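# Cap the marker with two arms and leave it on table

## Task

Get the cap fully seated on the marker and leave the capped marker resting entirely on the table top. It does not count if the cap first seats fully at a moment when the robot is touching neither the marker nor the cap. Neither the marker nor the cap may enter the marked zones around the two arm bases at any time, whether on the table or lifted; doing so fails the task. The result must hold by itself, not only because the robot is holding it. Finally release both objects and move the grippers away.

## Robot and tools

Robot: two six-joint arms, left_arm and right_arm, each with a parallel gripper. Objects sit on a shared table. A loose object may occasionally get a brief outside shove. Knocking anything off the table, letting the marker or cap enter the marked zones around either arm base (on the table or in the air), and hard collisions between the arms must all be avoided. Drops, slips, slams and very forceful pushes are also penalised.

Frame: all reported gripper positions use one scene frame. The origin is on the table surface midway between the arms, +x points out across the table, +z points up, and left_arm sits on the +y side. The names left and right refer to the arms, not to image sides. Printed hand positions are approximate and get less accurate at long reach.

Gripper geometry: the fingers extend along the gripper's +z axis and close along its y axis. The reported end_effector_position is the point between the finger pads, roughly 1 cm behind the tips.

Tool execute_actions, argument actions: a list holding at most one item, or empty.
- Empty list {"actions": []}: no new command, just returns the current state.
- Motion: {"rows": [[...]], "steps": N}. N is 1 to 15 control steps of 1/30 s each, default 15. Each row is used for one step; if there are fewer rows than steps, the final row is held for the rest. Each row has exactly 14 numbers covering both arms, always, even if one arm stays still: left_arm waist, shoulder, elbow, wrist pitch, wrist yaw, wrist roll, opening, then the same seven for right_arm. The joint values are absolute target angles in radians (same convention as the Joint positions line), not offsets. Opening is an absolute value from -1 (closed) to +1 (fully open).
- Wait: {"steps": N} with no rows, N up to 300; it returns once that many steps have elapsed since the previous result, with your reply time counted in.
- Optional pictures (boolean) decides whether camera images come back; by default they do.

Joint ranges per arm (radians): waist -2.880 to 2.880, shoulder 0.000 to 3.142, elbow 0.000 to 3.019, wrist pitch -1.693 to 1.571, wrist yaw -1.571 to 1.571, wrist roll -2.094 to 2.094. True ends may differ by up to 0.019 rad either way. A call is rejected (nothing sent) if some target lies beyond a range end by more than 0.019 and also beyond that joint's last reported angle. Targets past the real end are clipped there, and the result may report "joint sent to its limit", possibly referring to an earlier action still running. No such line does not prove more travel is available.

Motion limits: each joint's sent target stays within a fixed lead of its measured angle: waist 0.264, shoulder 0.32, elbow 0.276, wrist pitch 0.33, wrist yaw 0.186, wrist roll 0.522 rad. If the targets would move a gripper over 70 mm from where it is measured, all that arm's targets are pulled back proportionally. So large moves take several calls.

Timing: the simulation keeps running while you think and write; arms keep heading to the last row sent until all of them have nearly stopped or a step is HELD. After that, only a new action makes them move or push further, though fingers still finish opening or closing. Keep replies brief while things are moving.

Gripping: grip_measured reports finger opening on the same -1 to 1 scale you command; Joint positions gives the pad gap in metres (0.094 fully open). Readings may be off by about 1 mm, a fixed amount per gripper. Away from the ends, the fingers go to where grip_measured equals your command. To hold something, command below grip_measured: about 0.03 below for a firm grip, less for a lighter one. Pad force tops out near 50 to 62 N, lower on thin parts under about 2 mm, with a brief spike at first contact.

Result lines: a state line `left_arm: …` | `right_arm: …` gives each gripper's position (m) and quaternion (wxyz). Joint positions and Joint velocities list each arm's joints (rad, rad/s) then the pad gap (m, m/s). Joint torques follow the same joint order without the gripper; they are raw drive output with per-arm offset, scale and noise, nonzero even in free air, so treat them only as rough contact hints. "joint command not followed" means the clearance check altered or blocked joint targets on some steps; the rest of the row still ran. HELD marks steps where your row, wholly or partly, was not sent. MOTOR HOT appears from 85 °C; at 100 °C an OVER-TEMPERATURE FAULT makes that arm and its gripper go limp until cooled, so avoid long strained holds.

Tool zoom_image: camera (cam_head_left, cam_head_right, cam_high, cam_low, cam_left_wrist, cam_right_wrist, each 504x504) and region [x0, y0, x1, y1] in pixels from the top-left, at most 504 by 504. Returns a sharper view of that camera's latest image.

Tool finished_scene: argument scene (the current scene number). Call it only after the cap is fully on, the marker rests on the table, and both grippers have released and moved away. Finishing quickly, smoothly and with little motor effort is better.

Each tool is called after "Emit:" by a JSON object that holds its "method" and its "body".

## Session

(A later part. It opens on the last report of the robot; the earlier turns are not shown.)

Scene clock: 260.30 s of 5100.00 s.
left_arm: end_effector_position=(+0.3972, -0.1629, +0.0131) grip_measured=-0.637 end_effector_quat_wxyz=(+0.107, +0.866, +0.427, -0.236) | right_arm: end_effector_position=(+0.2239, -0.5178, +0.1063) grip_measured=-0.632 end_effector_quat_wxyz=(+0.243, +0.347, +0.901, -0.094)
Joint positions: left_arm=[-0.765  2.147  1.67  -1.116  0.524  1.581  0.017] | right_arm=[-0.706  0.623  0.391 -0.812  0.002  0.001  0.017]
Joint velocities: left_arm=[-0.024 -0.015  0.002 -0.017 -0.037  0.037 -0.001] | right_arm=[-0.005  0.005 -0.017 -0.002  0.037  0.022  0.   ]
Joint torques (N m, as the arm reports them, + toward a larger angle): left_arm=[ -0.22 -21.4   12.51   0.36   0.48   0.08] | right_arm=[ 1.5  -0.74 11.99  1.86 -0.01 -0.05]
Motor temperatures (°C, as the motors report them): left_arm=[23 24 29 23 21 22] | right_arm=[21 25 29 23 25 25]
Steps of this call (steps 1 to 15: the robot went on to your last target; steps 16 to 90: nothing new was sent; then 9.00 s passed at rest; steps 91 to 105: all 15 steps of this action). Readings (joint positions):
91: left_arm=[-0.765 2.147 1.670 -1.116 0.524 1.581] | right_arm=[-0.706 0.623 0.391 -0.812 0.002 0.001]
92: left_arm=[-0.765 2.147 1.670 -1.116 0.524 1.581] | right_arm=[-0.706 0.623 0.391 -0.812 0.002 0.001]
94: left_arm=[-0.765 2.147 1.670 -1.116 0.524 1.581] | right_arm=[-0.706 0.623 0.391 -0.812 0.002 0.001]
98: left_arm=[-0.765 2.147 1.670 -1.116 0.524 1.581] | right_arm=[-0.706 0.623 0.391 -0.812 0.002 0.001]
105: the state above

Emit:
{"method": "execute_actions", "body": {"actions": [{"rows":[[-0.765,2.11,1.71,-1.105,0.524,1.59,-0.68,-0.7,0.63,0.4,-0.79,0,-0.01,-0.67],[-0.765,2.08,1.7,-1.105,0.524,1.59,-0.68,-0.7,0.63,0.4,-0.79,0,-0.01,-0.67],[-0.765,2.05,1.68,-1.105,0.52,1.57,-0.68,-0.7,0.63,0.4,-0.79,0,-0.01,-0.67],[-0.765,2.01,1.65,-1.1,0.51,1.54,-0.68,-0.7,0.63,0.4,-0.79,0,-0.01,-0.67],[-0.765,1.97,1.62,-1.1,0.5,1.5,-0.68,-0.7,0.63,0.4,-0.79,0,-0.01,-0.67],[-0.765,1.93,1.58,-1.09,0.48,1.46,-0.68,-0.7,0.63,0.4,-0.79,0,-0.01,-0.67],[-0.765,1.89,1.54,-1.08,0.47,1.42,-0.68,-0.7,0.63,0.4,-0.79,0,-0.01,-0.67],[-0.765,1.85,1.5,-1.07,0.45,1.38,-0.68,-0.7,0.63,0.4,-0.79,0,-0.01,-0.67],[-0.765,1.81,1.46,-1.06,0.44,1.34,-0.68,-0.7,0.63,0.4,-0.79,0,-0.01,-0.67],[-0.765,1.77,1.42,-1.05,0.42,1.3,-0.68,-0.69,0.63,0.4,-0.79,0,-0.01,-0.67],[-0.765,1.73,1.38,-1.04,0.41,1.26,-0.68,-0.67,0.63,0.4,-0.79,0,-0.01,-0.67],[-0.765,1.69,1.34,-1.03,0.39,1.22,-0.68,-0.64,0.63,0.4,-0.79,0,-0.01,-0.67],[-0.765,1.65,1.3,-1.02,0.38,1.18,-0.68,-0.6,0.63,0.4,-0.79,0,-0.01,-0.67],[-0.765,1.61,1.26,-1.01,0.36,1.14,-0.68,-0.55,0.63,0.4,-0.79,0,-0.01,-0.67],[-0.765,1.57,1.22,-1.0,0.35,1.1,-0.68,-0.5,0.63,0.4,-0.79,0,-0.01,-0.67]],"steps":15}], "pictures": false}}

Emit:
{"method": "execute_actions", "body": {"actions": [{"rows":[[-0.77,1.53,1.18,-0.99,0.33,1.05,-0.68,-0.45,0.63,0.4,-0.79,0,-0.01,-0.67],[-0.78,1.49,1.14,-0.98,0.32,1.0,-0.68,-0.4,0.63,0.4,-0.79,0,-0.01,-0.67],[-0.79,1.45,1.1,-0.97,0.3,0.95,-0.68,-0.35,0.63,0.4,-0.79,0,-0.01,-0.67],[-0.8,1.41,1.06,-0.96,0.29,0.9,-0.68,-0.3,0.63,0.4,-0.79,0,-0.01,-0.67],[-0.82,1.37,1.02,-0.95,0.27,0.85,-0.68,-0.25,0.63,0.4,-0.79,0,-0.01,-0.67],[-0.84,1.33,0.98,-0.94,0.26,0.8,-0.68,-0.2,0.63,0.4,-0.79,0,-0.01,-0.67],[-0.86,1.29,0.94,-0.93,0.24,0.75,-0.68,-0.15,0.63,0.4,-0.79,0,-0.01,-0.67],[-0.88,1.25,0.9,-0.92,0.23,0.7,-0.68,-0.1,0.63,0.4,-0.79,0,-0.01,-0.67],[-0.9,1.21,0.86,-0.91,0.21,0.65,-0.68,-0.05,0.63,0.4,-0.79,0,-0.01,-0.67],[-0.93,1.17,0.82,-0.9,0.2,0.6,-0.68,0,0.63,0.4,-0.79,0,-0.01,-0.67],[-0.96,1.13,0.78,-0.89,0.18,0.55,-0.68,0.05,0.63,0.4,-0.79,0,-0.01,-0.67],[-0.99,1.09,0.74,-0.88,0.17,0.5,-0.68,0.1,0.63,0.4,-0.79,0,-0.01,-0.67],[-1.02,1.05,0.7,-0.87,0.15,0.45,-0.68,0.15,0.63,0.4,-0.79,0,-0.01,-0.67],[-1.05,1.01,0.66,-0.86,0.14,0.4,-0.68,0.2,0.63,0.4,-0.79,0,-0.01,-0.67],[-1.09,0.97,0.62,-0.85,0.12,0.35,-0.68,0.25,0.63,0.4,-0.79,0,-0.01,-0.67]],"steps":15}], "pictures": false}}

Emit:
{"method": "execute_actions", "body": {"actions": [{"rows":[[-1.13,0.93,0.58,-0.835,0.11,0.3,-0.68,0.3,0.63,0.4,-0.79,0,-0.01,-0.67],[-1.17,0.89,0.55,-0.82,0.09,0.25,-0.68,0.35,0.63,0.4,-0.79,0,-0.01,-0.67],[-1.21,0.85,0.52,-0.805,0.08,0.2,-0.68,0.4,0.63,0.4,-0.79,0,-0.01,-0.67],[-1.25,0.82,0.49,-0.79,0.06,0.15,-0.68,0.45,0.63,0.4,-0.79,0,-0.01,-0.67],[-1.29,0.79,0.46,-0.775,0.05,0.1,-0.68,0.5,0.63,0.4,-0.79,0,-0.01,-0.67],[-1.33,0.76,0.43,-0.76,0.03,0.06,-0.68,0.55,0.63,0.4,-0.79,0,-0.01,-0.67],[-1.37,0.74,0.4,-0.745,0.02,0.03,-0.68,0.6,0.63,0.4,-0.79,0,-0.01,-0.67],[-1.41,0.72,0.37,-0.73,0.01,0,-0.68,0.65,0.63,0.4,-0.79,0,-0.01,-0.67],[-1.44,0.7,0.35,-0.715,0,-0.01,-0.68,0.7,0.63,0.4,-0.79,0,-0.01,-0.67],[-1.47,0.685,0.33,-0.7,0,-0.01,-0.68,0.75,0.63,0.4,-0.79,0,-0.01,-0.67],[-1.5,0.67,0.31,-0.685,0,-0.01,-0.68,0.8,0.63,0.4,-0.79,0,-0.01,-0.67],[-1.52,0.66,0.29,-0.67,0,-0.01,-0.68,0.85,0.63,0.4,-0.79,0,-0.01,-0.67],[-1.54,0.65,0.275,-0.655,0,-0.01,-0.68,0.9,0.63,0.4,-0.79,0,-0.01,-0.67],[-1.55,0.64,0.265,-0.64,0,-0.01,-0.68,0.95,0.63,0.4,-0.79,0,-0.01,-0.67],[-1.557,0.635,0.255,-0.633,0,-0.01,-0.68,1.0,0.63,0.4,-0.79,0,-0.01,-0.67]],"steps":15}], "pictures": false}}

Emit:
{"method": "execute_actions", "body": {"actions": [{"rows":[[-1.557,0.635,0.255,-0.633,0,-0.01,-0.68,1.06,0.63,0.39,-0.775,0,-0.01,-0.67],[-1.557,0.635,0.255,-0.633,0,-0.01,-0.68,1.12,0.63,0.38,-0.76,0,-0.01,-0.67],[-1.557,0.635,0.255,-0.633,0,-0.01,-0.68,1.18,0.63,0.37,-0.75,0,-0.01,-0.67],[-1.557,0.635,0.255,-0.633,0,-0.01,-0.68,1.24,0.63,0.36,-0.74,0,-0.01,-0.67],[-1.557,0.635,0.255,-0.633,0,-0.01,-0.68,1.3,0.63,0.35,-0.73,0,-0.01,-0.67],[-1.557,0.635,0.255,-0.633,0,-0.01,-0.68,1.36,0.63,0.34,-0.72,0,-0.01,-0.67],[-1.557,0.635,0.255,-0.633,0,-0.01,-0.68,1.42,0.63,0.33,-0.71,0,-0.01,-0.67],[-1.557,0.635,0.255,-0.633,0,-0.01,-0.68,1.48,0.63,0.32,-0.7,0,-0.01,-0.67],[-1.557,0.635,0.255,-0.633,0,-0.01,-0.68,1.54,0.63,0.31,-0.69,0,-0.01,-0.67],[-1.557,0.635,0.255,-0.633,0,-0.01,-0.68,1.59,0.63,0.3,-0.68,0,-0.01,-0.67],[-1.557,0.635,0.255,-0.633,0,-0.01,-0.68,1.63,0.63,0.29,-0.67,0,-0.01,-0.67],[-1.557,0.635,0.255,-0.633,0,-0.01,-0.68,1.67,0.63,0.28,-0.66,0,-0.01,-0.67],[-1.557,0.635,0.255,-0.633,0,-0.01,-0.68,1.7,0.64,0.27,-0.65,0,-0.01,-0.67],[-1.557,0.635,0.255,-0.633,0,-0.01,-0.68,1.72,0.64,0.26,-0.64,0,-0.01,-0.67],[-1.557,0.635,0.255,-0.633,0,-0.01,-0.68,1.73,0.65,0.255,-0.633,0,-0.01,-0.67]],"steps":15}], "pictures": false}}

Emit:
{"method": "execute_actions", "body": {"actions": [{"steps":15}]}}

Scene clock: 331.63 s of 5100.00 s.
left_arm: end_effector_position=(+0.3320, -0.0819, +0.1466) grip_measured=-0.637 end_effector_quat_wxyz=(+0.146, +0.810, +0.549, -0.142) | right_arm: end_effector_position=(+0.2406, -0.4973, +0.1063) grip_measured=-0.632 end_effector_quat_wxyz=(+0.247, +0.298, +0.918, -0.081)
Joint positions: left_arm=[-0.765  1.633  1.293 -1.035  0.363  1.265  0.017] | right_arm=[-0.599  0.623  0.391 -0.812  0.002  0.001  0.017]
Joint velocities: left_arm=[-0.005 -1.499 -1.023  0.3   -0.256 -1.092 -0.001] | right_arm=[ 1.294 -0.024  0.007 -0.012 -0.037  0.022  0.   ]
Joint torques (N m, as the arm reports them, + toward a larger angle): left_arm=[ -0.48 -11.29   8.69   0.79   0.3   -0.12] | right_arm=[ 2.71 -0.19 12.13  1.69 -0.06 -0.06]
Motor temperatures (°C, as the motors report them): left_arm=[23 25 29 23 21 22] | right_arm=[21 24 29 23 25 25]
Steps of this call (steps 1 to 15: the robot went on to your last target; steps 16 to 90: nothing new was sent; then 67.83 s passed at rest; steps 91 to 105: all 15 steps of this action). Readings (joint positions):
91: left_arm=[-0.765 2.146 1.670 -1.116 0.524 1.581] | right_arm=[-0.706 0.623 0.391 -0.812 0.002 0.001]
92: left_arm=[-0.765 2.144 1.670 -1.116 0.524 1.581] | right_arm=[-0.706 0.623 0.391 -0.812 0.002 0.001]
94: left_arm=[-0.765 2.127 1.663 -1.114 0.516 1.575] | right_arm=[-0.706 0.623 0.391 -0.812 0.002 0.001]
98: left_arm=[-0.765 2.003 1.564 -1.099 0.467 1.505] | right_arm=[-0.706 0.623 0.391 -0.812 0.002 0.001]
105: the state above

Scene clock: 332.13 s of 5100.00 s.
left_arm: end_effector_position=(+0.1363, +0.0101, +0.1235) grip_measured=-0.637 end_effector_quat_wxyz=(+0.142, +0.670, +0.723, -0.093) | right_arm: end_effector_position=(+0.2866, -0.3165, +0.1066) grip_measured=-0.631 end_effector_quat_wxyz=(+0.261, -0.067, +0.963, +0.018)
Joint positions: left_arm=[-1.025  1.049  0.683 -0.89   0.137  0.564  0.017] | right_arm=[ 0.165  0.623  0.391 -0.81  -0.    -0.     0.017]
Joint velocities: left_arm=[-0.982 -1.245 -1.082  0.295 -0.359 -1.37  -0.   ] | right_arm=[ 1.441 -0.015  0.002  0.007  0.007 -0.022 -0.001]
Joint torques (N m, as the arm reports them, + toward a larger angle): left_arm=[-0.6  -4.32 10.12  1.26  0.19 -0.09] | right_arm=[ 0.21 -0.07 12.03  1.77  0.01 -0.02]
Motor temperatures (°C, as the motors report them): left_arm=[23 25 29 23 21 22] | right_arm=[21 24 29 23 25 25]
Steps of this call (steps 1 to 15: all 15 steps of this action). Readings (joint positions):
1: left_arm=[-0.765 1.584 1.256 -1.025 0.347 1.226] | right_arm=[-0.550 0.623 0.391 -0.812 0.002 0.000]
2: left_arm=[-0.765 1.537 1.218 -1.015 0.333 1.184] | right_arm=[-0.497 0.623 0.391 -0.812 0.002 0.000]
4: left_arm=[-0.768 1.452 1.139 -0.995 0.302 1.095] | right_arm=[-0.388 0.623 0.391 -0.810 0.001 0.000]
8: left_arm=[-0.814 1.311 0.971 -0.956 0.240 0.907] | right_arm=[-0.182 0.623 0.391 -0.810 0.000 0.000]
15: the state above

Scene clock: 332.63 s of 5100.00 s.
left_arm: end_effector_position=(-0.0095, +0.0484, +0.0556) grip_measured=-0.637 end_effector_quat_wxyz=(+0.191, +0.645, +0.722, -0.160) | right_arm: end_effector_position=(+0.1971, -0.1569, +0.1066) grip_measured=-0.631 end_effector_quat_wxyz=(+0.236, -0.415, +0.872, +0.112)
Joint positions: left_arm=[-1.535  0.65   0.267 -0.683  0.004  0.038  0.017] | right_arm=[ 0.915  0.623  0.391 -0.81  -0.    -0.001  0.017]
Joint velocities: left_arm=[-0.405 -0.2   -0.364  0.32   0.007 -0.227 -0.   ] | right_arm=[ 1.451  0.005 -0.002  0.007 -0.007 -0.007 -0.001]
Joint torques (N m, as the arm reports them, + toward a larger angle): left_arm=[-0.07  1.47 11.18  1.97 -0.12 -0.16] | right_arm=[ 0.78 -0.39 12.18  1.76  0.13  0.  ]
Motor temperatures (°C, as the motors report them): left_arm=[23 25 29 23 21 22] | right_arm=[21 24 29 23 25 25]
Steps of this call (steps 1 to 15: all 15 steps of this action). Readings (joint positions):
1: left_arm=[-1.060 1.006 0.644 -0.879 0.123 0.515] | right_arm=[0.215 0.623 0.391 -0.810 -0.000 -0.000]
2: left_arm=[-1.096 0.962 0.606 -0.867 0.106 0.465] | right_arm=[0.265 0.623 0.391 -0.810 -0.000 -0.001]
4: left_arm=[-1.174 0.879 0.536 -0.841 0.076 0.366] | right_arm=[0.365 0.623 0.391 -0.810 -0.000 -0.001]
8: left_arm=[-1.335 0.747 0.420 -0.781 0.022 0.181] | right_arm=[0.566 0.623 0.391 -0.810 -0.000 -0.001]
15: the state above

Scene clock: 333.13 s of 5100.00 s.
left_arm: end_effector_position=(-0.0129, +0.0489, +0.0515) grip_measured=-0.637 end_effector_quat_wxyz=(+0.193, +0.635, +0.728, -0.170) | right_arm: end_effector_position=(+0.0129, -0.1118, +0.0638) grip_measured=-0.631 end_effector_quat_wxyz=(-0.179, +0.719, -0.642, -0.200)
Joint positions: left_arm=[-1.55   0.64   0.247 -0.657  0.002  0.     0.017] | right_arm=[ 1.709  0.627  0.27  -0.671 -0.001 -0.001  0.017]
Joint velocities: left_arm=[-0.005  0.015  0.022 -0.002 -0.037 -0.11   0.001] | right_arm=[ 0.64   0.073 -0.242  0.232  0.007  0.037  0.   ]
Joint torques (N m, as the arm reports them, + toward a larger angle): left_arm=[-0.91  1.23 10.9   1.93 -0.07 -0.14] | right_arm=[-1.19  0.58 10.84  1.97  0.05 -0.01]
Motor temperatures (°C, as the motors report them): left_arm=[23 25 29 23 21 22] | right_arm=[21 24 29 23 25 25]
Steps of this call (steps 1 to 15: all 15 steps of this action). Readings (joint positions):
1: left_arm=[-1.545 0.645 0.256 -0.675 0.004 0.030] | right_arm=[0.967 0.623 0.391 -0.807 0.000 -0.001]
2: left_arm=[-1.549 0.641 0.250 -0.670 0.004 0.024] | right_arm=[1.020 0.623 0.390 -0.799 0.001 -0.001]
4: left_arm=[-1.550 0.640 0.247 -0.665 0.003 0.015] | right_arm=[1.136 0.623 0.383 -0.777 0.001 -0.001]
8: left_arm=[-1.550 0.640 0.247 -0.658 0.002 0.006] | right_arm=[1.380 0.623 0.346 -0.735 0.000 -0.001]
15: the state above

Scene clock: 333.63 s of 5100.00 s.
left_arm: end_effector_position=(-0.0129, +0.0489, +0.0515) grip_measured=-0.637 end_effector_quat_wxyz=(+0.193, +0.635, +0.729, -0.170) | right_arm: end_effector_position=(+0.0073, -0.1160, +0.0547) grip_measured=-0.631 end_effector_quat_wxyz=(-0.171, +0.728, -0.634, -0.197)
Joint positions: left_arm=[-1.55   0.64   0.247 -0.657  0.002 -0.001  0.017] | right_arm=[ 1.734  0.642  0.254 -0.655 -0.001 -0.001  0.017]
Joint velocities: left_arm=[ 0.005 -0.005  0.017 -0.002  0.037 -0.037 -0.001] | right_arm=[ 0.015 -0.015 -0.007  0.002 -0.022  0.066 -0.001]
Joint torques (N m, as the arm reports them, + toward a larger angle): left_arm=[-0.87  1.22 10.87  1.92 -0.07 -0.14] | right_arm=[ 0.53 -0.32 10.91  1.75  0.12  0.  ]
Motor temperatures (°C, as the motors report them): left_arm=[23 25 29 23 21 22] | right_arm=[21 24 29 23 25 25]
Steps of this call (steps 1 to 15: the robot went on to your last target). Readings (joint positions):
1: left_arm=[-1.550 0.640 0.247 -0.657 0.002 0.000] | right_arm=[1.726 0.631 0.263 -0.665 -0.001 -0.001]
2: left_arm=[-1.550 0.640 0.247 -0.657 0.002 -0.000] | right_arm=[1.733 0.635 0.258 -0.662 -0.001 -0.001]
4: left_arm=[-1.550 0.640 0.247 -0.657 0.002 -0.000] | right_arm=[1.734 0.641 0.254 -0.660 -0.001 -0.001]
8: left_arm=[-1.550 0.640 0.247 -0.657 0.002 -0.001] | right_arm=[1.734 0.642 0.254 -0.655 -0.001 -0.001]
15: the state above

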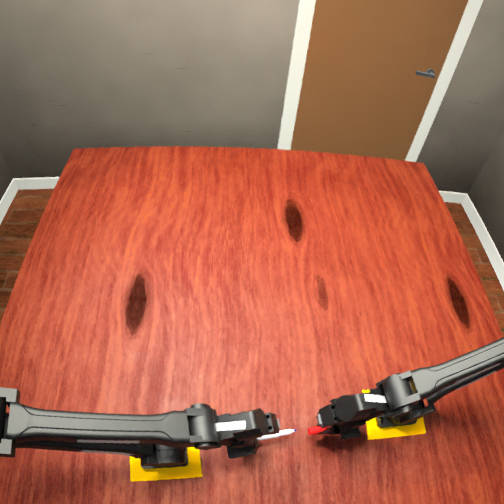

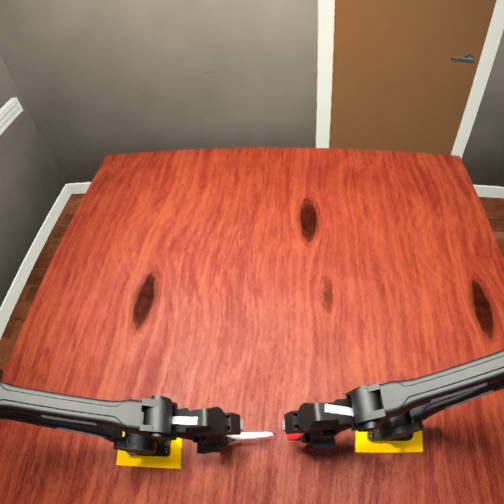

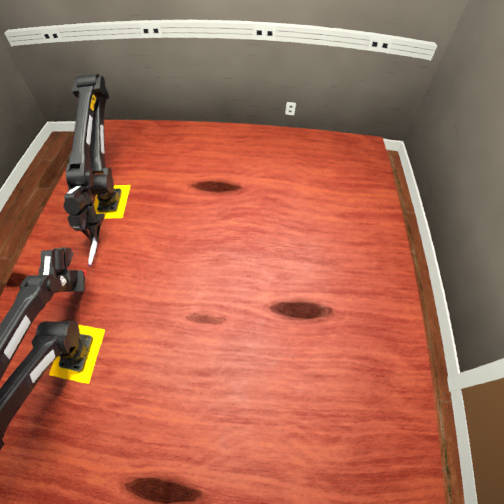

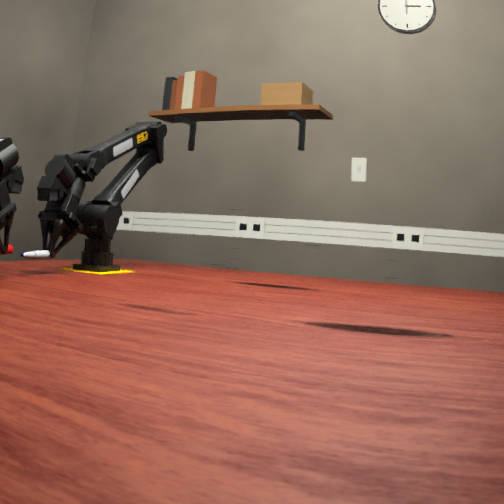

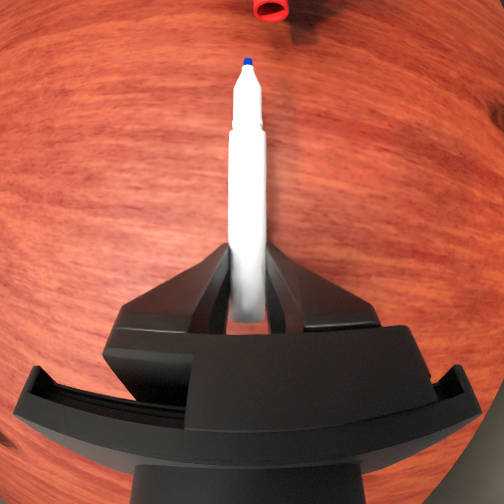

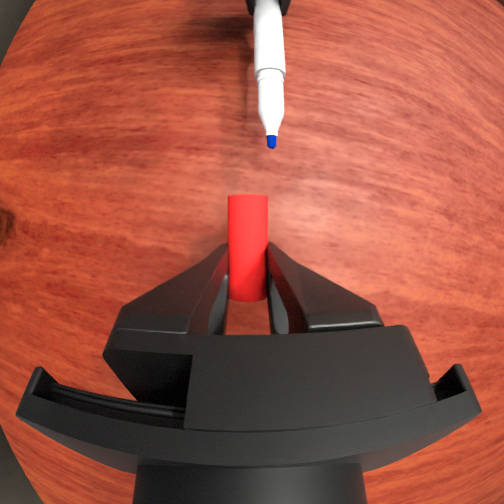

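Emit:
{"method": "execute_actions", "body": {"actions": [{"rows":[[-1.56,0.635,0.255,-0.633,0,-0.01,-0.68,1.726,0.66,0.26,-0.625,0,-0.01,-0.67],[-1.564,0.635,0.255,-0.633,0,-0.01,-0.68,1.722,0.67,0.264,-0.616,0,-0.01,-0.67],[-1.568,0.635,0.255,-0.633,0,-0.01,-0.68,1.718,0.682,0.268,-0.606,0,-0.01,-0.67],[-1.572,0.635,0.255,-0.633,0,-0.01,-0.68,1.714,0.694,0.272,-0.596,0,-0.01,-0.67],[-1.577,0.635,0.255,-0.633,0,-0.01,-0.68,1.71,0.706,0.276,-0.586,0,-0.01,-0.67],[-1.577,0.635,0.255,-0.633,0,-0.01,-0.68,1.708,0.718,0.28,-0.576,0,-0.01,-0.67],[-1.577,0.635,0.255,-0.633,0,-0.01,-0.68,1.708,0.73,0.284,-0.566,0,-0.01,-0.67],[-1.577,0.635,0.255,-0.633,0,-0.01,-0.68,1.708,0.742,0.288,-0.556,0,-0.01,-0.67],[-1.577,0.635,0.255,-0.633,0,-0.01,-0.68,1.708,0.754,0.292,-0.546,0,-0.01,-0.67],[-1.577,0.635,0.255,-0.633,0,-0.01,-0.68,1.708,0.766,0.296,-0.537,0,-0.01,-0.67],[-1.577,0.635,0.255,-0.633,0,-0.01,-0.68,1.708,0.778,0.3,-0.528,0,-0.01,-0.67]],"steps":15}], "pictures": false}}

Emit:
{"method": "execute_actions", "body": {"actions": [{"steps":10}]}}

Emit:
{"method": "zoom_image", "body": {"camera": "cam_low", "region": [0,220,80,280]}}

Emit:
{"method": "zoom_image", "body": {"camera": "cam_left_wrist", "region": [180,0,320,140]}}

Scene clock: 356.60 s of 5100.00 s.
left_arm: end_effector_position=(-0.0159, +0.0485, +0.0515) grip_measured=-0.637 end_effector_quat_wxyz=(+0.192, +0.639, +0.725, -0.171) | right_arm: end_effector_position=(+0.0107, -0.1043, +0.0383) grip_measured=-0.631 end_effector_quat_wxyz=(-0.164, +0.724, -0.643, -0.185)
Joint positions: left_arm=[-1.563  0.64   0.247 -0.657  0.002 -0.001  0.017] | right_arm=[ 1.715  0.773  0.254 -0.552 -0.001 -0.001  0.017]
Joint velocities: left_arm=[-0.015 -0.005 -0.002 -0.002  0.037 -0.007 -0.001] | right_arm=[-0.024 -0.005 -0.007  0.007  0.022 -0.081 -0.   ]
Joint torques (N m, as the arm reports them, + toward a larger angle): left_arm=[-1.52  1.18 10.89  1.93 -0.05 -0.13] | right_arm=[ 0.   -1.35 14.69  1.65  0.07  0.03]
Motor temperatures (°C, as the motors report them): left_arm=[23 23 29 23 21 22] | right_arm=[21 24 29 23 25 25]
Steps of this call (steps 1 to 15: the robot went on to your last target; steps 16 to 90: nothing new was sent; then 19.47 s passed at rest; steps 91 to 105: all 15 steps of this action). Readings (joint positions):
91: left_arm=[-1.550 0.640 0.247 -0.657 0.002 -0.001] | right_arm=[1.734 0.643 0.254 -0.653 -0.001 -0.001]
92: left_arm=[-1.550 0.640 0.247 -0.657 0.002 -0.001] | right_arm=[1.734 0.645 0.254 -0.649 -0.001 -0.001]
94: left_arm=[-1.551 0.640 0.247 -0.657 0.002 -0.001] | right_arm=[1.729 0.658 0.254 -0.634 -0.001 -0.001]
98: left_arm=[-1.561 0.640 0.247 -0.657 0.002 -0.001] | right_arm=[1.716 0.709 0.254 -0.596 -0.001 -0.001]
105: the state above

Scene clock: 356.93 s of 5100.00 s.
left_arm: end_effector_position=(-0.0159, +0.0485, +0.0515) grip_measured=-0.637 end_effector_quat_wxyz=(+0.192, +0.639, +0.725, -0.171) | right_arm: end_effector_position=(+0.0106, -0.1038, +0.0386) grip_measured=-0.631 end_effector_quat_wxyz=(-0.165, +0.724, -0.643, -0.186)
Joint positions: left_arm=[-1.563  0.64   0.247 -0.657  0.002 -0.001  0.017] | right_arm=[ 1.715  0.773  0.254 -0.55  -0.001 -0.001  0.017]
Joint velocities: left_arm=[-0.024 -0.015 -0.007  0.007 -0.051  0.022 -0.001] | right_arm=[-0.005  0.015 -0.017 -0.017 -0.066  0.022  0.   ]
Joint torques (N m, as the arm reports them, + toward a larger angle): left_arm=[-1.47  1.26 10.89  1.92 -0.05 -0.13] | right_arm=[ 0.28 -1.9  14.69  1.66  0.08 -0.03]
Motor temperatures (°C, as the motors report them): left_arm=[23 23 29 23 21 22] | right_arm=[21 24 29 23 25 25]
Steps of this call (steps 1 to 10: the robot went on to your last target). Readings (joint positions):
1: left_arm=[-1.563 0.640 0.247 -0.657 0.002 -0.001] | right_arm=[1.715 0.773 0.254 -0.551 -0.001 -0.001]
2: left_arm=[-1.563 0.640 0.247 -0.657 0.002 -0.001] | right_arm=[1.715 0.773 0.254 -0.550 -0.001 -0.001]
4: left_arm=[-1.563 0.640 0.247 -0.657 0.002 -0.001] | right_arm=[1.715 0.773 0.254 -0.550 -0.001 -0.001]
8: left_arm=[-1.563 0.640 0.247 -0.657 0.002 -0.001] | right_arm=[1.715 0.773 0.254 -0.550 -0.001 -0.001]
10: the state above

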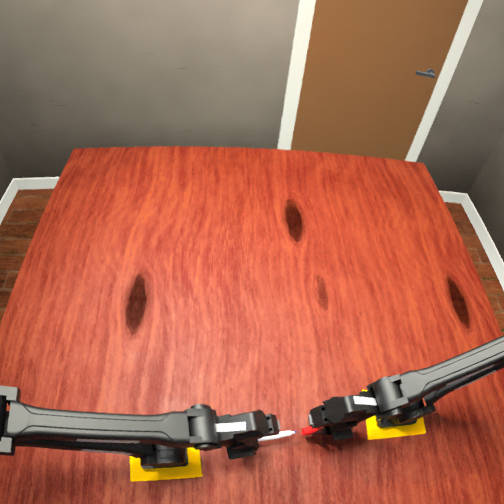

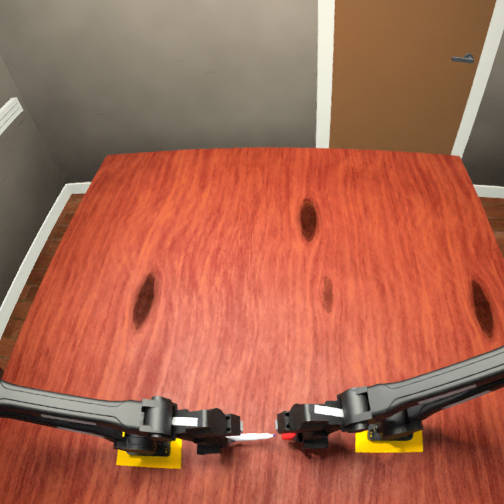

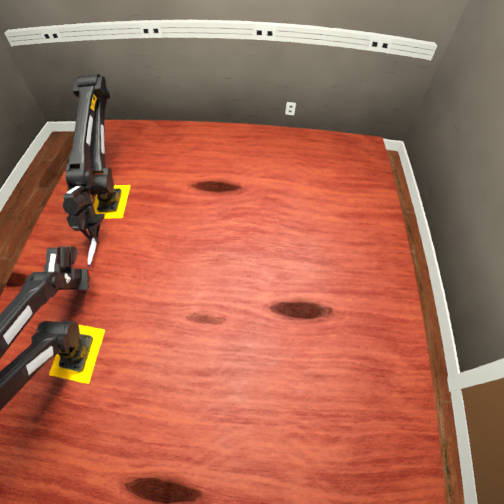

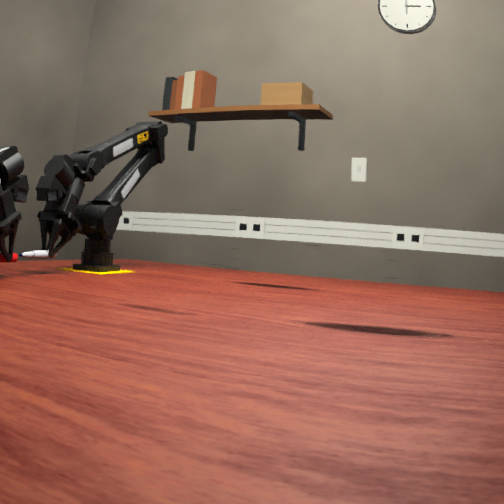

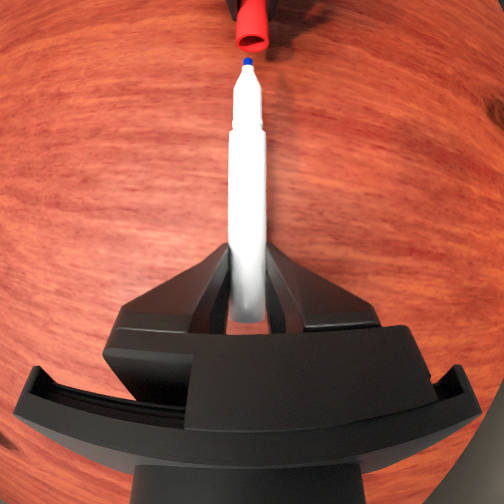

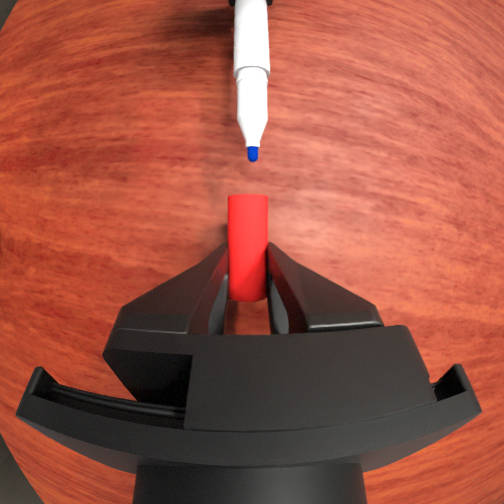

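Region (0, 220, 80, 280) of cam_low's 504x504 image, scaled by 6.300, with more detail than that image has; it fills the top 378 rows of this view, and the rest is white.

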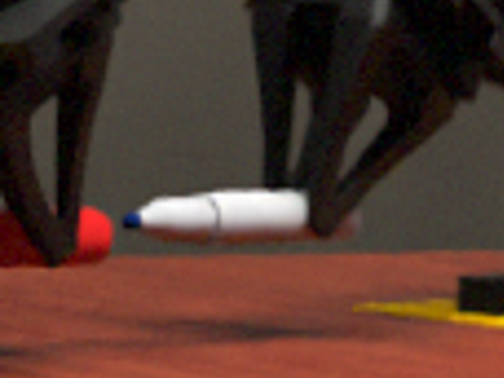

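Region (180, 0, 320, 140) of cam_left_wrist's 504x504 image, scaled by 3.600, with more detail than that image has.

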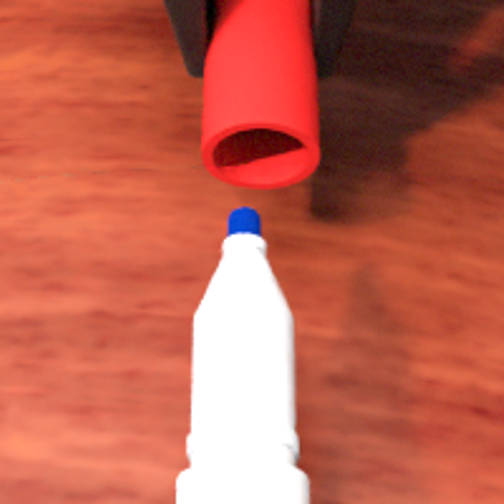

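Emit:
{"method": "execute_actions", "body": {"actions": [{"rows":[[-1.58,0.635,0.255,-0.633,0,-0.01,-0.68,1.708,0.78,0.303,-0.52,0,-0.01,-0.67],[-1.584,0.635,0.255,-0.633,0,-0.01,-0.68,1.708,0.785,0.305,-0.512,0,-0.01,-0.67],[-1.584,0.635,0.255,-0.633,0,-0.01,-0.68,1.708,0.792,0.307,-0.505,0,-0.01,-0.67],[-1.584,0.635,0.255,-0.633,0,-0.01,-0.68,1.708,0.8,0.31,-0.498,0,-0.01,-0.67],[-1.584,0.635,0.255,-0.633,0,-0.01,-0.68,1.708,0.808,0.313,-0.492,0,-0.01,-0.67],[-1.584,0.635,0.255,-0.633,0,-0.01,-0.68,1.708,0.816,0.315,-0.486,0,-0.01,-0.67],[-1.584,0.635,0.255,-0.633,0,-0.01,-0.68,1.708,0.824,0.318,-0.48,0,-0.01,-0.67],[-1.584,0.635,0.255,-0.633,0,-0.01,-0.68,1.708,0.832,0.32,-0.474,0,-0.01,-0.67],[-1.584,0.635,0.255,-0.633,0,-0.01,-0.68,1.708,0.84,0.322,-0.469,0,-0.01,-0.67]],"steps":15}], "pictures": false}}

Emit:
{"method": "execute_actions", "body": {"actions": [{"steps":8}]}}

Emit:
{"method": "zoom_image", "body": {"camera": "cam_low", "region": [0,220,80,280]}}

Emit:
{"method": "zoom_image", "body": {"camera": "cam_left_wrist", "region": [180,0,320,140]}}

Scene clock: 380.30 s of 5100.00 s.
left_arm: end_effector_position=(-0.0174, +0.0483, +0.0515) grip_measured=-0.637 end_effector_quat_wxyz=(+0.192, +0.642, +0.723, -0.172) | right_arm: end_effector_position=(+0.0086, -0.0865, +0.0429) grip_measured=-0.631 end_effector_quat_wxyz=(-0.173, +0.722, -0.641, -0.195)
Joint positions: left_arm=[-1.569  0.64   0.247 -0.657  0.002 -0.001  0.017] | right_arm=[ 1.715  0.832  0.278 -0.49  -0.001 -0.001  0.017]
Joint velocities: left_arm=[-0.005 -0.015 -0.007  0.027 -0.022  0.007 -0.001] | right_arm=[-0.005 -0.015 -0.002 -0.017 -0.051  0.007 -0.   ]
Joint torques (N m, as the arm reports them, + toward a larger angle): left_arm=[-1.57  1.15 10.87  1.94 -0.06 -0.13] | right_arm=[ 0.46 -1.77 14.19  1.67  0.09 -0.05]
Motor temperatures (°C, as the motors report them): left_arm=[23 23 29 23 21 22] | right_arm=[21 24 31 23 25 25]
Steps of this call (steps 1 to 15: the robot went on to your last target; steps 16 to 90: nothing new was sent; then 19.87 s passed at rest; steps 91 to 105: all 15 steps of this action). Readings (joint positions):
91: left_arm=[-1.563 0.640 0.247 -0.657 0.002 -0.001] | right_arm=[1.715 0.773 0.254 -0.548 -0.001 -0.001]
92: left_arm=[-1.564 0.640 0.247 -0.657 0.002 -0.001] | right_arm=[1.715 0.773 0.254 -0.545 -0.001 -0.001]
94: left_arm=[-1.567 0.640 0.247 -0.657 0.002 -0.001] | right_arm=[1.715 0.776 0.256 -0.533 -0.001 -0.001]
98: left_arm=[-1.569 0.640 0.247 -0.657 0.002 -0.001] | right_arm=[1.715 0.804 0.268 -0.508 -0.001 -0.001]
105: the state above

Scene clock: 380.57 s of 5100.00 s.
left_arm: end_effector_position=(-0.0174, +0.0483, +0.0515) grip_measured=-0.637 end_effector_quat_wxyz=(+0.192, +0.642, +0.723, -0.172) | right_arm: end_effector_position=(+0.0086, -0.0865, +0.0429) grip_measured=-0.631 end_effector_quat_wxyz=(-0.173, +0.722, -0.641, -0.195)
Joint positions: left_arm=[-1.569  0.64   0.247 -0.657  0.002 -0.001  0.017] | right_arm=[ 1.715  0.832  0.278 -0.49  -0.001 -0.001  0.017]
Joint velocities: left_arm=[-0.005  0.015 -0.007 -0.022 -0.051 -0.066  0.   ] | right_arm=[-0.005 -0.024  0.007  0.007 -0.037  0.037  0.   ]
Joint torques (N m, as the arm reports them, + toward a larger angle): left_arm=[-1.59  1.17 10.86  1.94 -0.06 -0.13] | right_arm=[-0.09 -1.76 14.34  1.7   0.09 -0.03]
Motor temperatures (°C, as the motors report them): left_arm=[23 23 29 23 21 22] | right_arm=[21 24 31 23 25 25]
Steps of this call (steps 1 to 8: the robot went on to your last target). Readings (joint positions):
1: left_arm=[-1.569 0.640 0.247 -0.657 0.002 -0.001] | right_arm=[1.715 0.832 0.278 -0.490 -0.001 -0.001]
2: left_arm=[-1.569 0.640 0.247 -0.657 0.002 -0.001] | right_arm=[1.715 0.832 0.278 -0.490 -0.001 -0.001]
4: left_arm=[-1.569 0.640 0.247 -0.657 0.002 -0.001] | right_arm=[1.715 0.832 0.278 -0.490 -0.001 -0.001]
8: the state above

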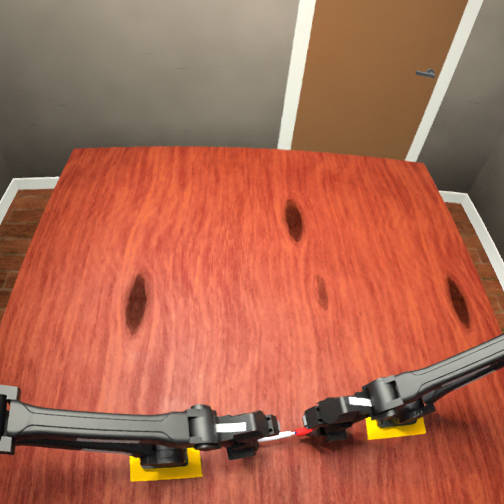

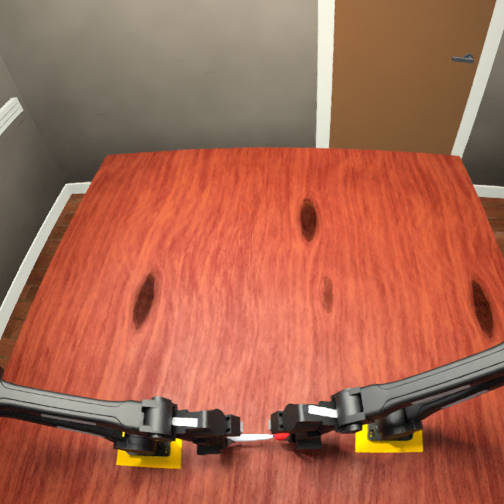

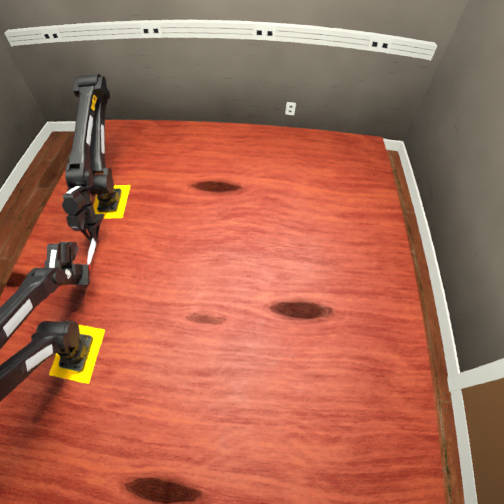

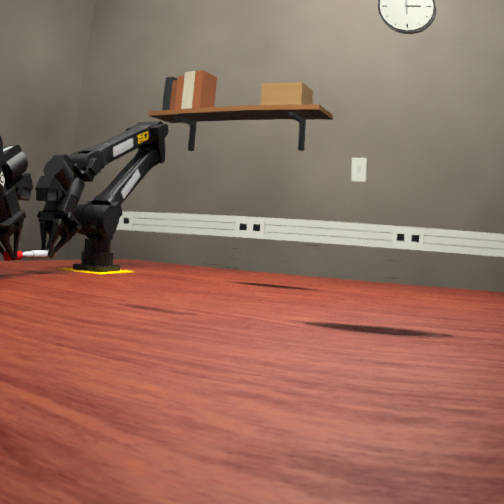

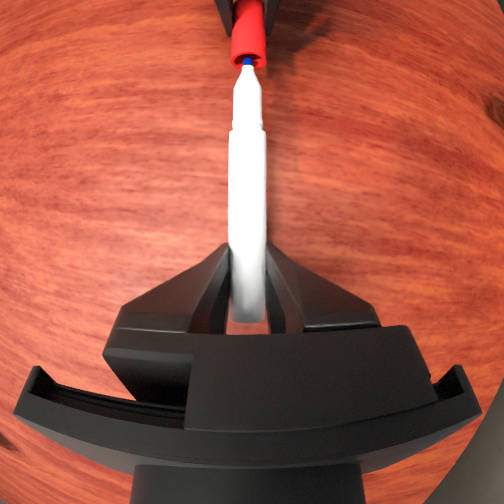

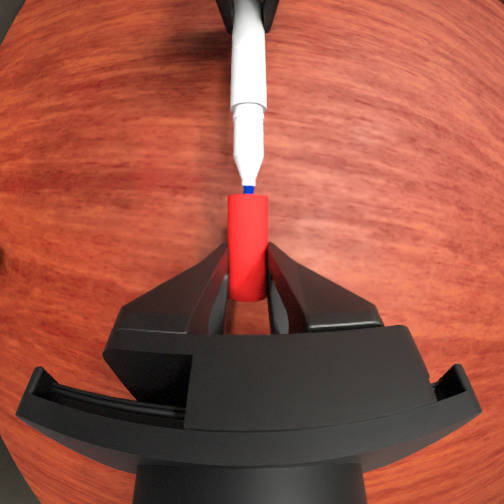

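Region (0, 220, 80, 280) of cam_low's 504x504 image, scaled by 6.300, with more detail than that image has; it fills the top 378 rows of this view, and the rest is white.

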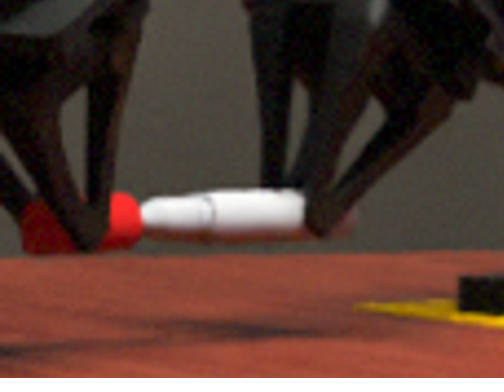

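Region (180, 0, 320, 140) of cam_left_wrist's 504x504 image, scaled by 3.600, with more detail than that image has.

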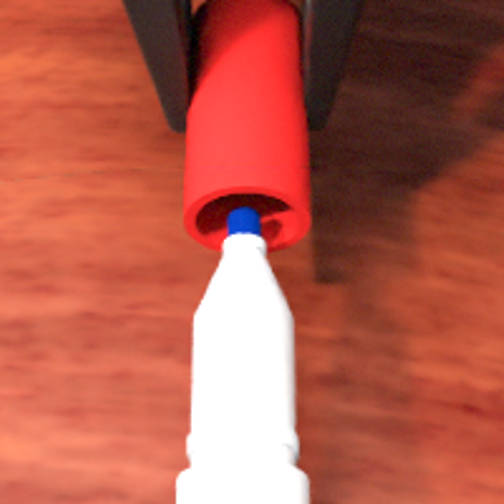

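Emit:
{"method": "execute_actions", "body": {"actions": [{"rows":[[-1.586,0.635,0.255,-0.633,0,-0.01,-0.68,1.708,0.848,0.326,-0.465,0,-0.01,-0.67],[-1.586,0.635,0.255,-0.633,0,-0.01,-0.68,1.708,0.858,0.33,-0.46,0,-0.01,-0.67],[-1.586,0.635,0.255,-0.633,0,-0.01,-0.68,1.708,0.868,0.334,-0.454,0,-0.01,-0.67],[-1.586,0.635,0.255,-0.633,0,-0.01,-0.68,1.708,0.878,0.338,-0.448,0,-0.01,-0.67],[-1.586,0.635,0.255,-0.633,0,-0.01,-0.68,1.708,0.888,0.343,-0.443,0,-0.01,-0.67],[-1.586,0.635,0.255,-0.633,0,-0.01,-0.68,1.708,0.898,0.347,-0.437,0,-0.01,-0.67],[-1.586,0.635,0.255,-0.633,0,-0.01,-0.68,1.708,0.908,0.352,-0.432,0,-0.01,-0.67],[-1.586,0.635,0.255,-0.633,0,-0.01,-0.68,1.708,0.918,0.356,-0.426,0,-0.01,-0.67],[-1.586,0.635,0.255,-0.633,0,-0.01,-0.68,1.708,0.928,0.361,-0.421,0,-0.01,-0.67],[-1.586,0.635,0.255,-0.633,0,-0.01,-0.68,1.708,0.938,0.365,-0.416,0,-0.01,-0.67],[-1.586,0.635,0.255,-0.633,0,-0.01,-0.68,1.708,0.948,0.37,-0.411,0,-0.01,-0.67],[-1.586,0.635,0.255,-0.633,0,-0.01,-0.68,1.708,0.958,0.375,-0.406,0,-0.01,-0.67],[-1.586,0.635,0.255,-0.633,0,-0.01,-0.68,1.708,0.968,0.38,-0.401,0,-0.01,-0.67]],"steps":15}], "pictures": false}}

Emit:
{"method": "execute_actions", "body": {"actions": [{"steps":10}]}}

Emit:
{"method": "zoom_image", "body": {"camera": "cam_low", "region": [0,220,80,280]}}

Scene clock: 404.30 s of 5100.00 s.
left_arm: end_effector_position=(-0.0176, +0.0483, +0.0515) grip_measured=-0.637 end_effector_quat_wxyz=(+0.192, +0.642, +0.722, -0.172) | right_arm: end_effector_position=(+0.0054, -0.0595, +0.0445) grip_measured=-0.631 end_effector_quat_wxyz=(-0.173, +0.722, -0.641, -0.195)
Joint positions: left_arm=[-1.57   0.64   0.247 -0.657  0.002 -0.001  0.017] | right_arm=[ 1.715  0.954  0.335 -0.425 -0.001 -0.001  0.017]
Joint velocities: left_arm=[ 0.005 -0.015 -0.002  0.002  0.007 -0.095 -0.001] | right_arm=[ 0.005  0.142  0.076  0.046  0.022  0.037 -0.001]
Joint torques (N m, as the arm reports them, + toward a larger angle): left_arm=[-1.63  1.21 10.86  1.96 -0.05 -0.13] | right_arm=[-0.46 -3.04 13.47  1.84  0.09  0.  ]
Motor temperatures (°C, as the motors report them): left_arm=[23 22 29 23 21 22] | right_arm=[21 24 32 23 25 25]
Steps of this call (steps 1 to 15: the robot went on to your last target; steps 16 to 90: nothing new was sent; then 20.23 s passed at rest; steps 91 to 105: all 15 steps of this action). Readings (joint positions):
91: left_arm=[-1.569 0.640 0.247 -0.657 0.002 -0.001] | right_arm=[1.715 0.832 0.278 -0.490 -0.001 -0.001]
92: left_arm=[-1.569 0.640 0.247 -0.657 0.002 -0.001] | right_arm=[1.715 0.834 0.278 -0.488 -0.001 -0.001]
94: left_arm=[-1.570 0.640 0.247 -0.657 0.002 -0.001] | right_arm=[1.715 0.845 0.282 -0.481 -0.001 -0.001]
98: left_arm=[-1.570 0.640 0.247 -0.657 0.002 -0.001] | right_arm=[1.715 0.888 0.301 -0.460 -0.001 -0.001]
105: the state above

Scene clock: 404.63 s of 5100.00 s.
left_arm: end_effector_position=(-0.0176, +0.0483, +0.0515) grip_measured=-0.637 end_effector_quat_wxyz=(+0.192, +0.642, +0.722, -0.172) | right_arm: end_effector_position=(+0.0053, -0.0579, +0.0449) grip_measured=-0.631 end_effector_quat_wxyz=(-0.173, +0.722, -0.641, -0.195)
Joint positions: left_arm=[-1.57   0.64   0.247 -0.657  0.002 -0.001  0.017] | right_arm=[ 1.715  0.959  0.338 -0.422 -0.001 -0.001  0.017]
Joint velocities: left_arm=[-0.024  0.005 -0.012 -0.012 -0.051 -0.037 -0.   ] | right_arm=[-0.005  0.005  0.017  0.002 -0.007  0.037 -0.001]
Joint torques (N m, as the arm reports them, + toward a larger angle): left_arm=[-1.57  1.18 10.87  1.95 -0.05 -0.13] | right_arm=[-0.38 -3.05 13.75  1.77  0.03 -0.01]
Motor temperatures (°C, as the motors report them): left_arm=[23 22 29 23 21 22] | right_arm=[21 24 32 23 25 25]
Steps of this call (steps 1 to 10: the robot went on to your last target). Readings (joint positions):
1: left_arm=[-1.570 0.640 0.247 -0.657 0.002 -0.001] | right_arm=[1.715 0.958 0.337 -0.423 -0.001 -0.001]
2: left_arm=[-1.570 0.640 0.247 -0.657 0.002 -0.001] | right_arm=[1.715 0.959 0.338 -0.423 -0.001 -0.001]
4: left_arm=[-1.570 0.640 0.247 -0.657 0.002 -0.001] | right_arm=[1.715 0.959 0.338 -0.422 -0.001 -0.001]
8: left_arm=[-1.570 0.640 0.247 -0.657 0.002 -0.001] | right_arm=[1.715 0.959 0.338 -0.422 -0.001 -0.001]
10: the state above

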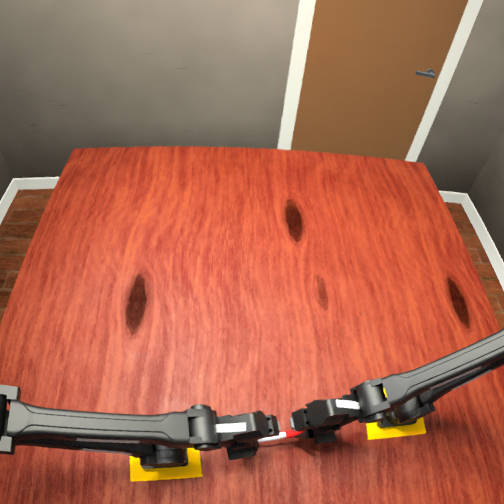

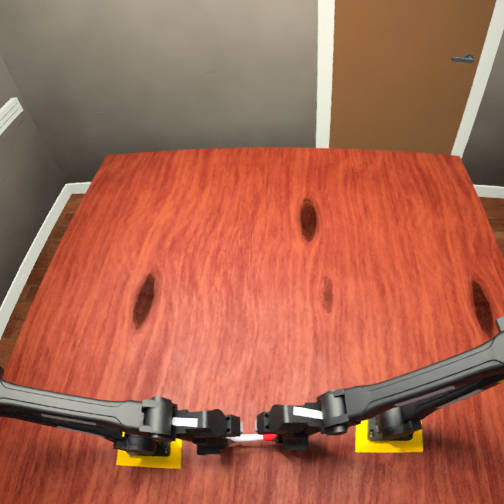

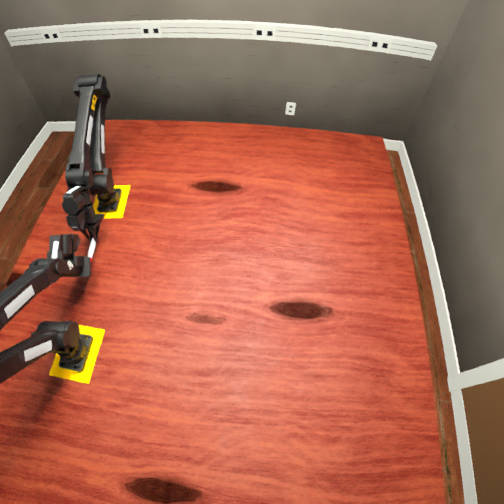

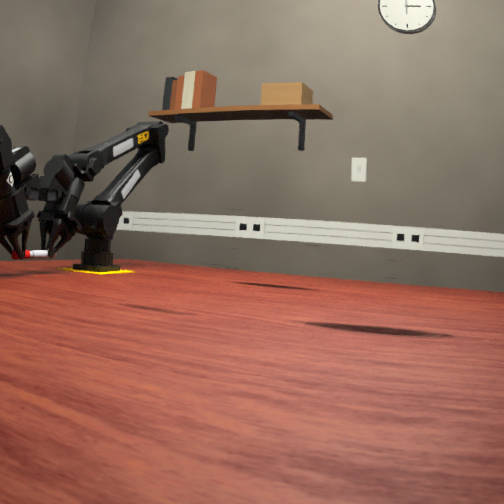

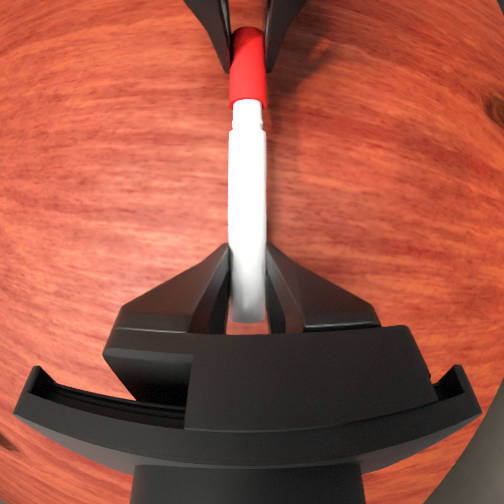

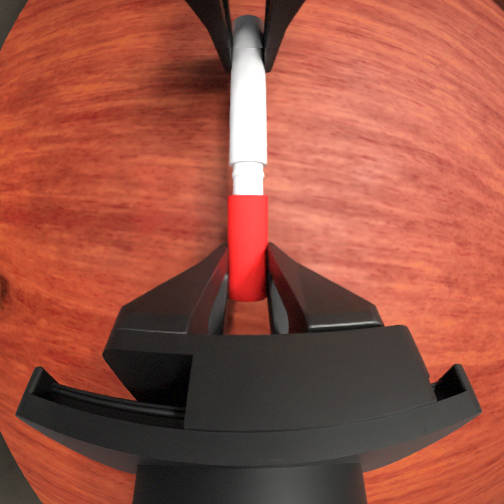

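Region (0, 220, 80, 280) of cam_low's 504x504 image, scaled by 6.300, with more detail than that image has; it fills the top 378 rows of this view, and the rest is white.

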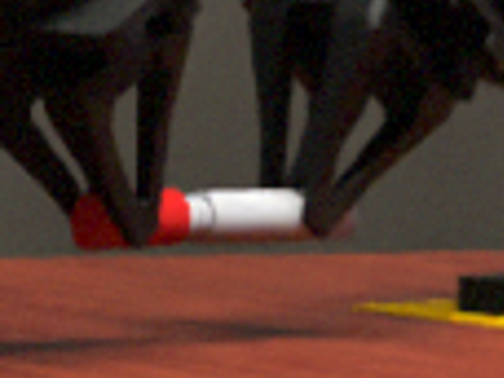

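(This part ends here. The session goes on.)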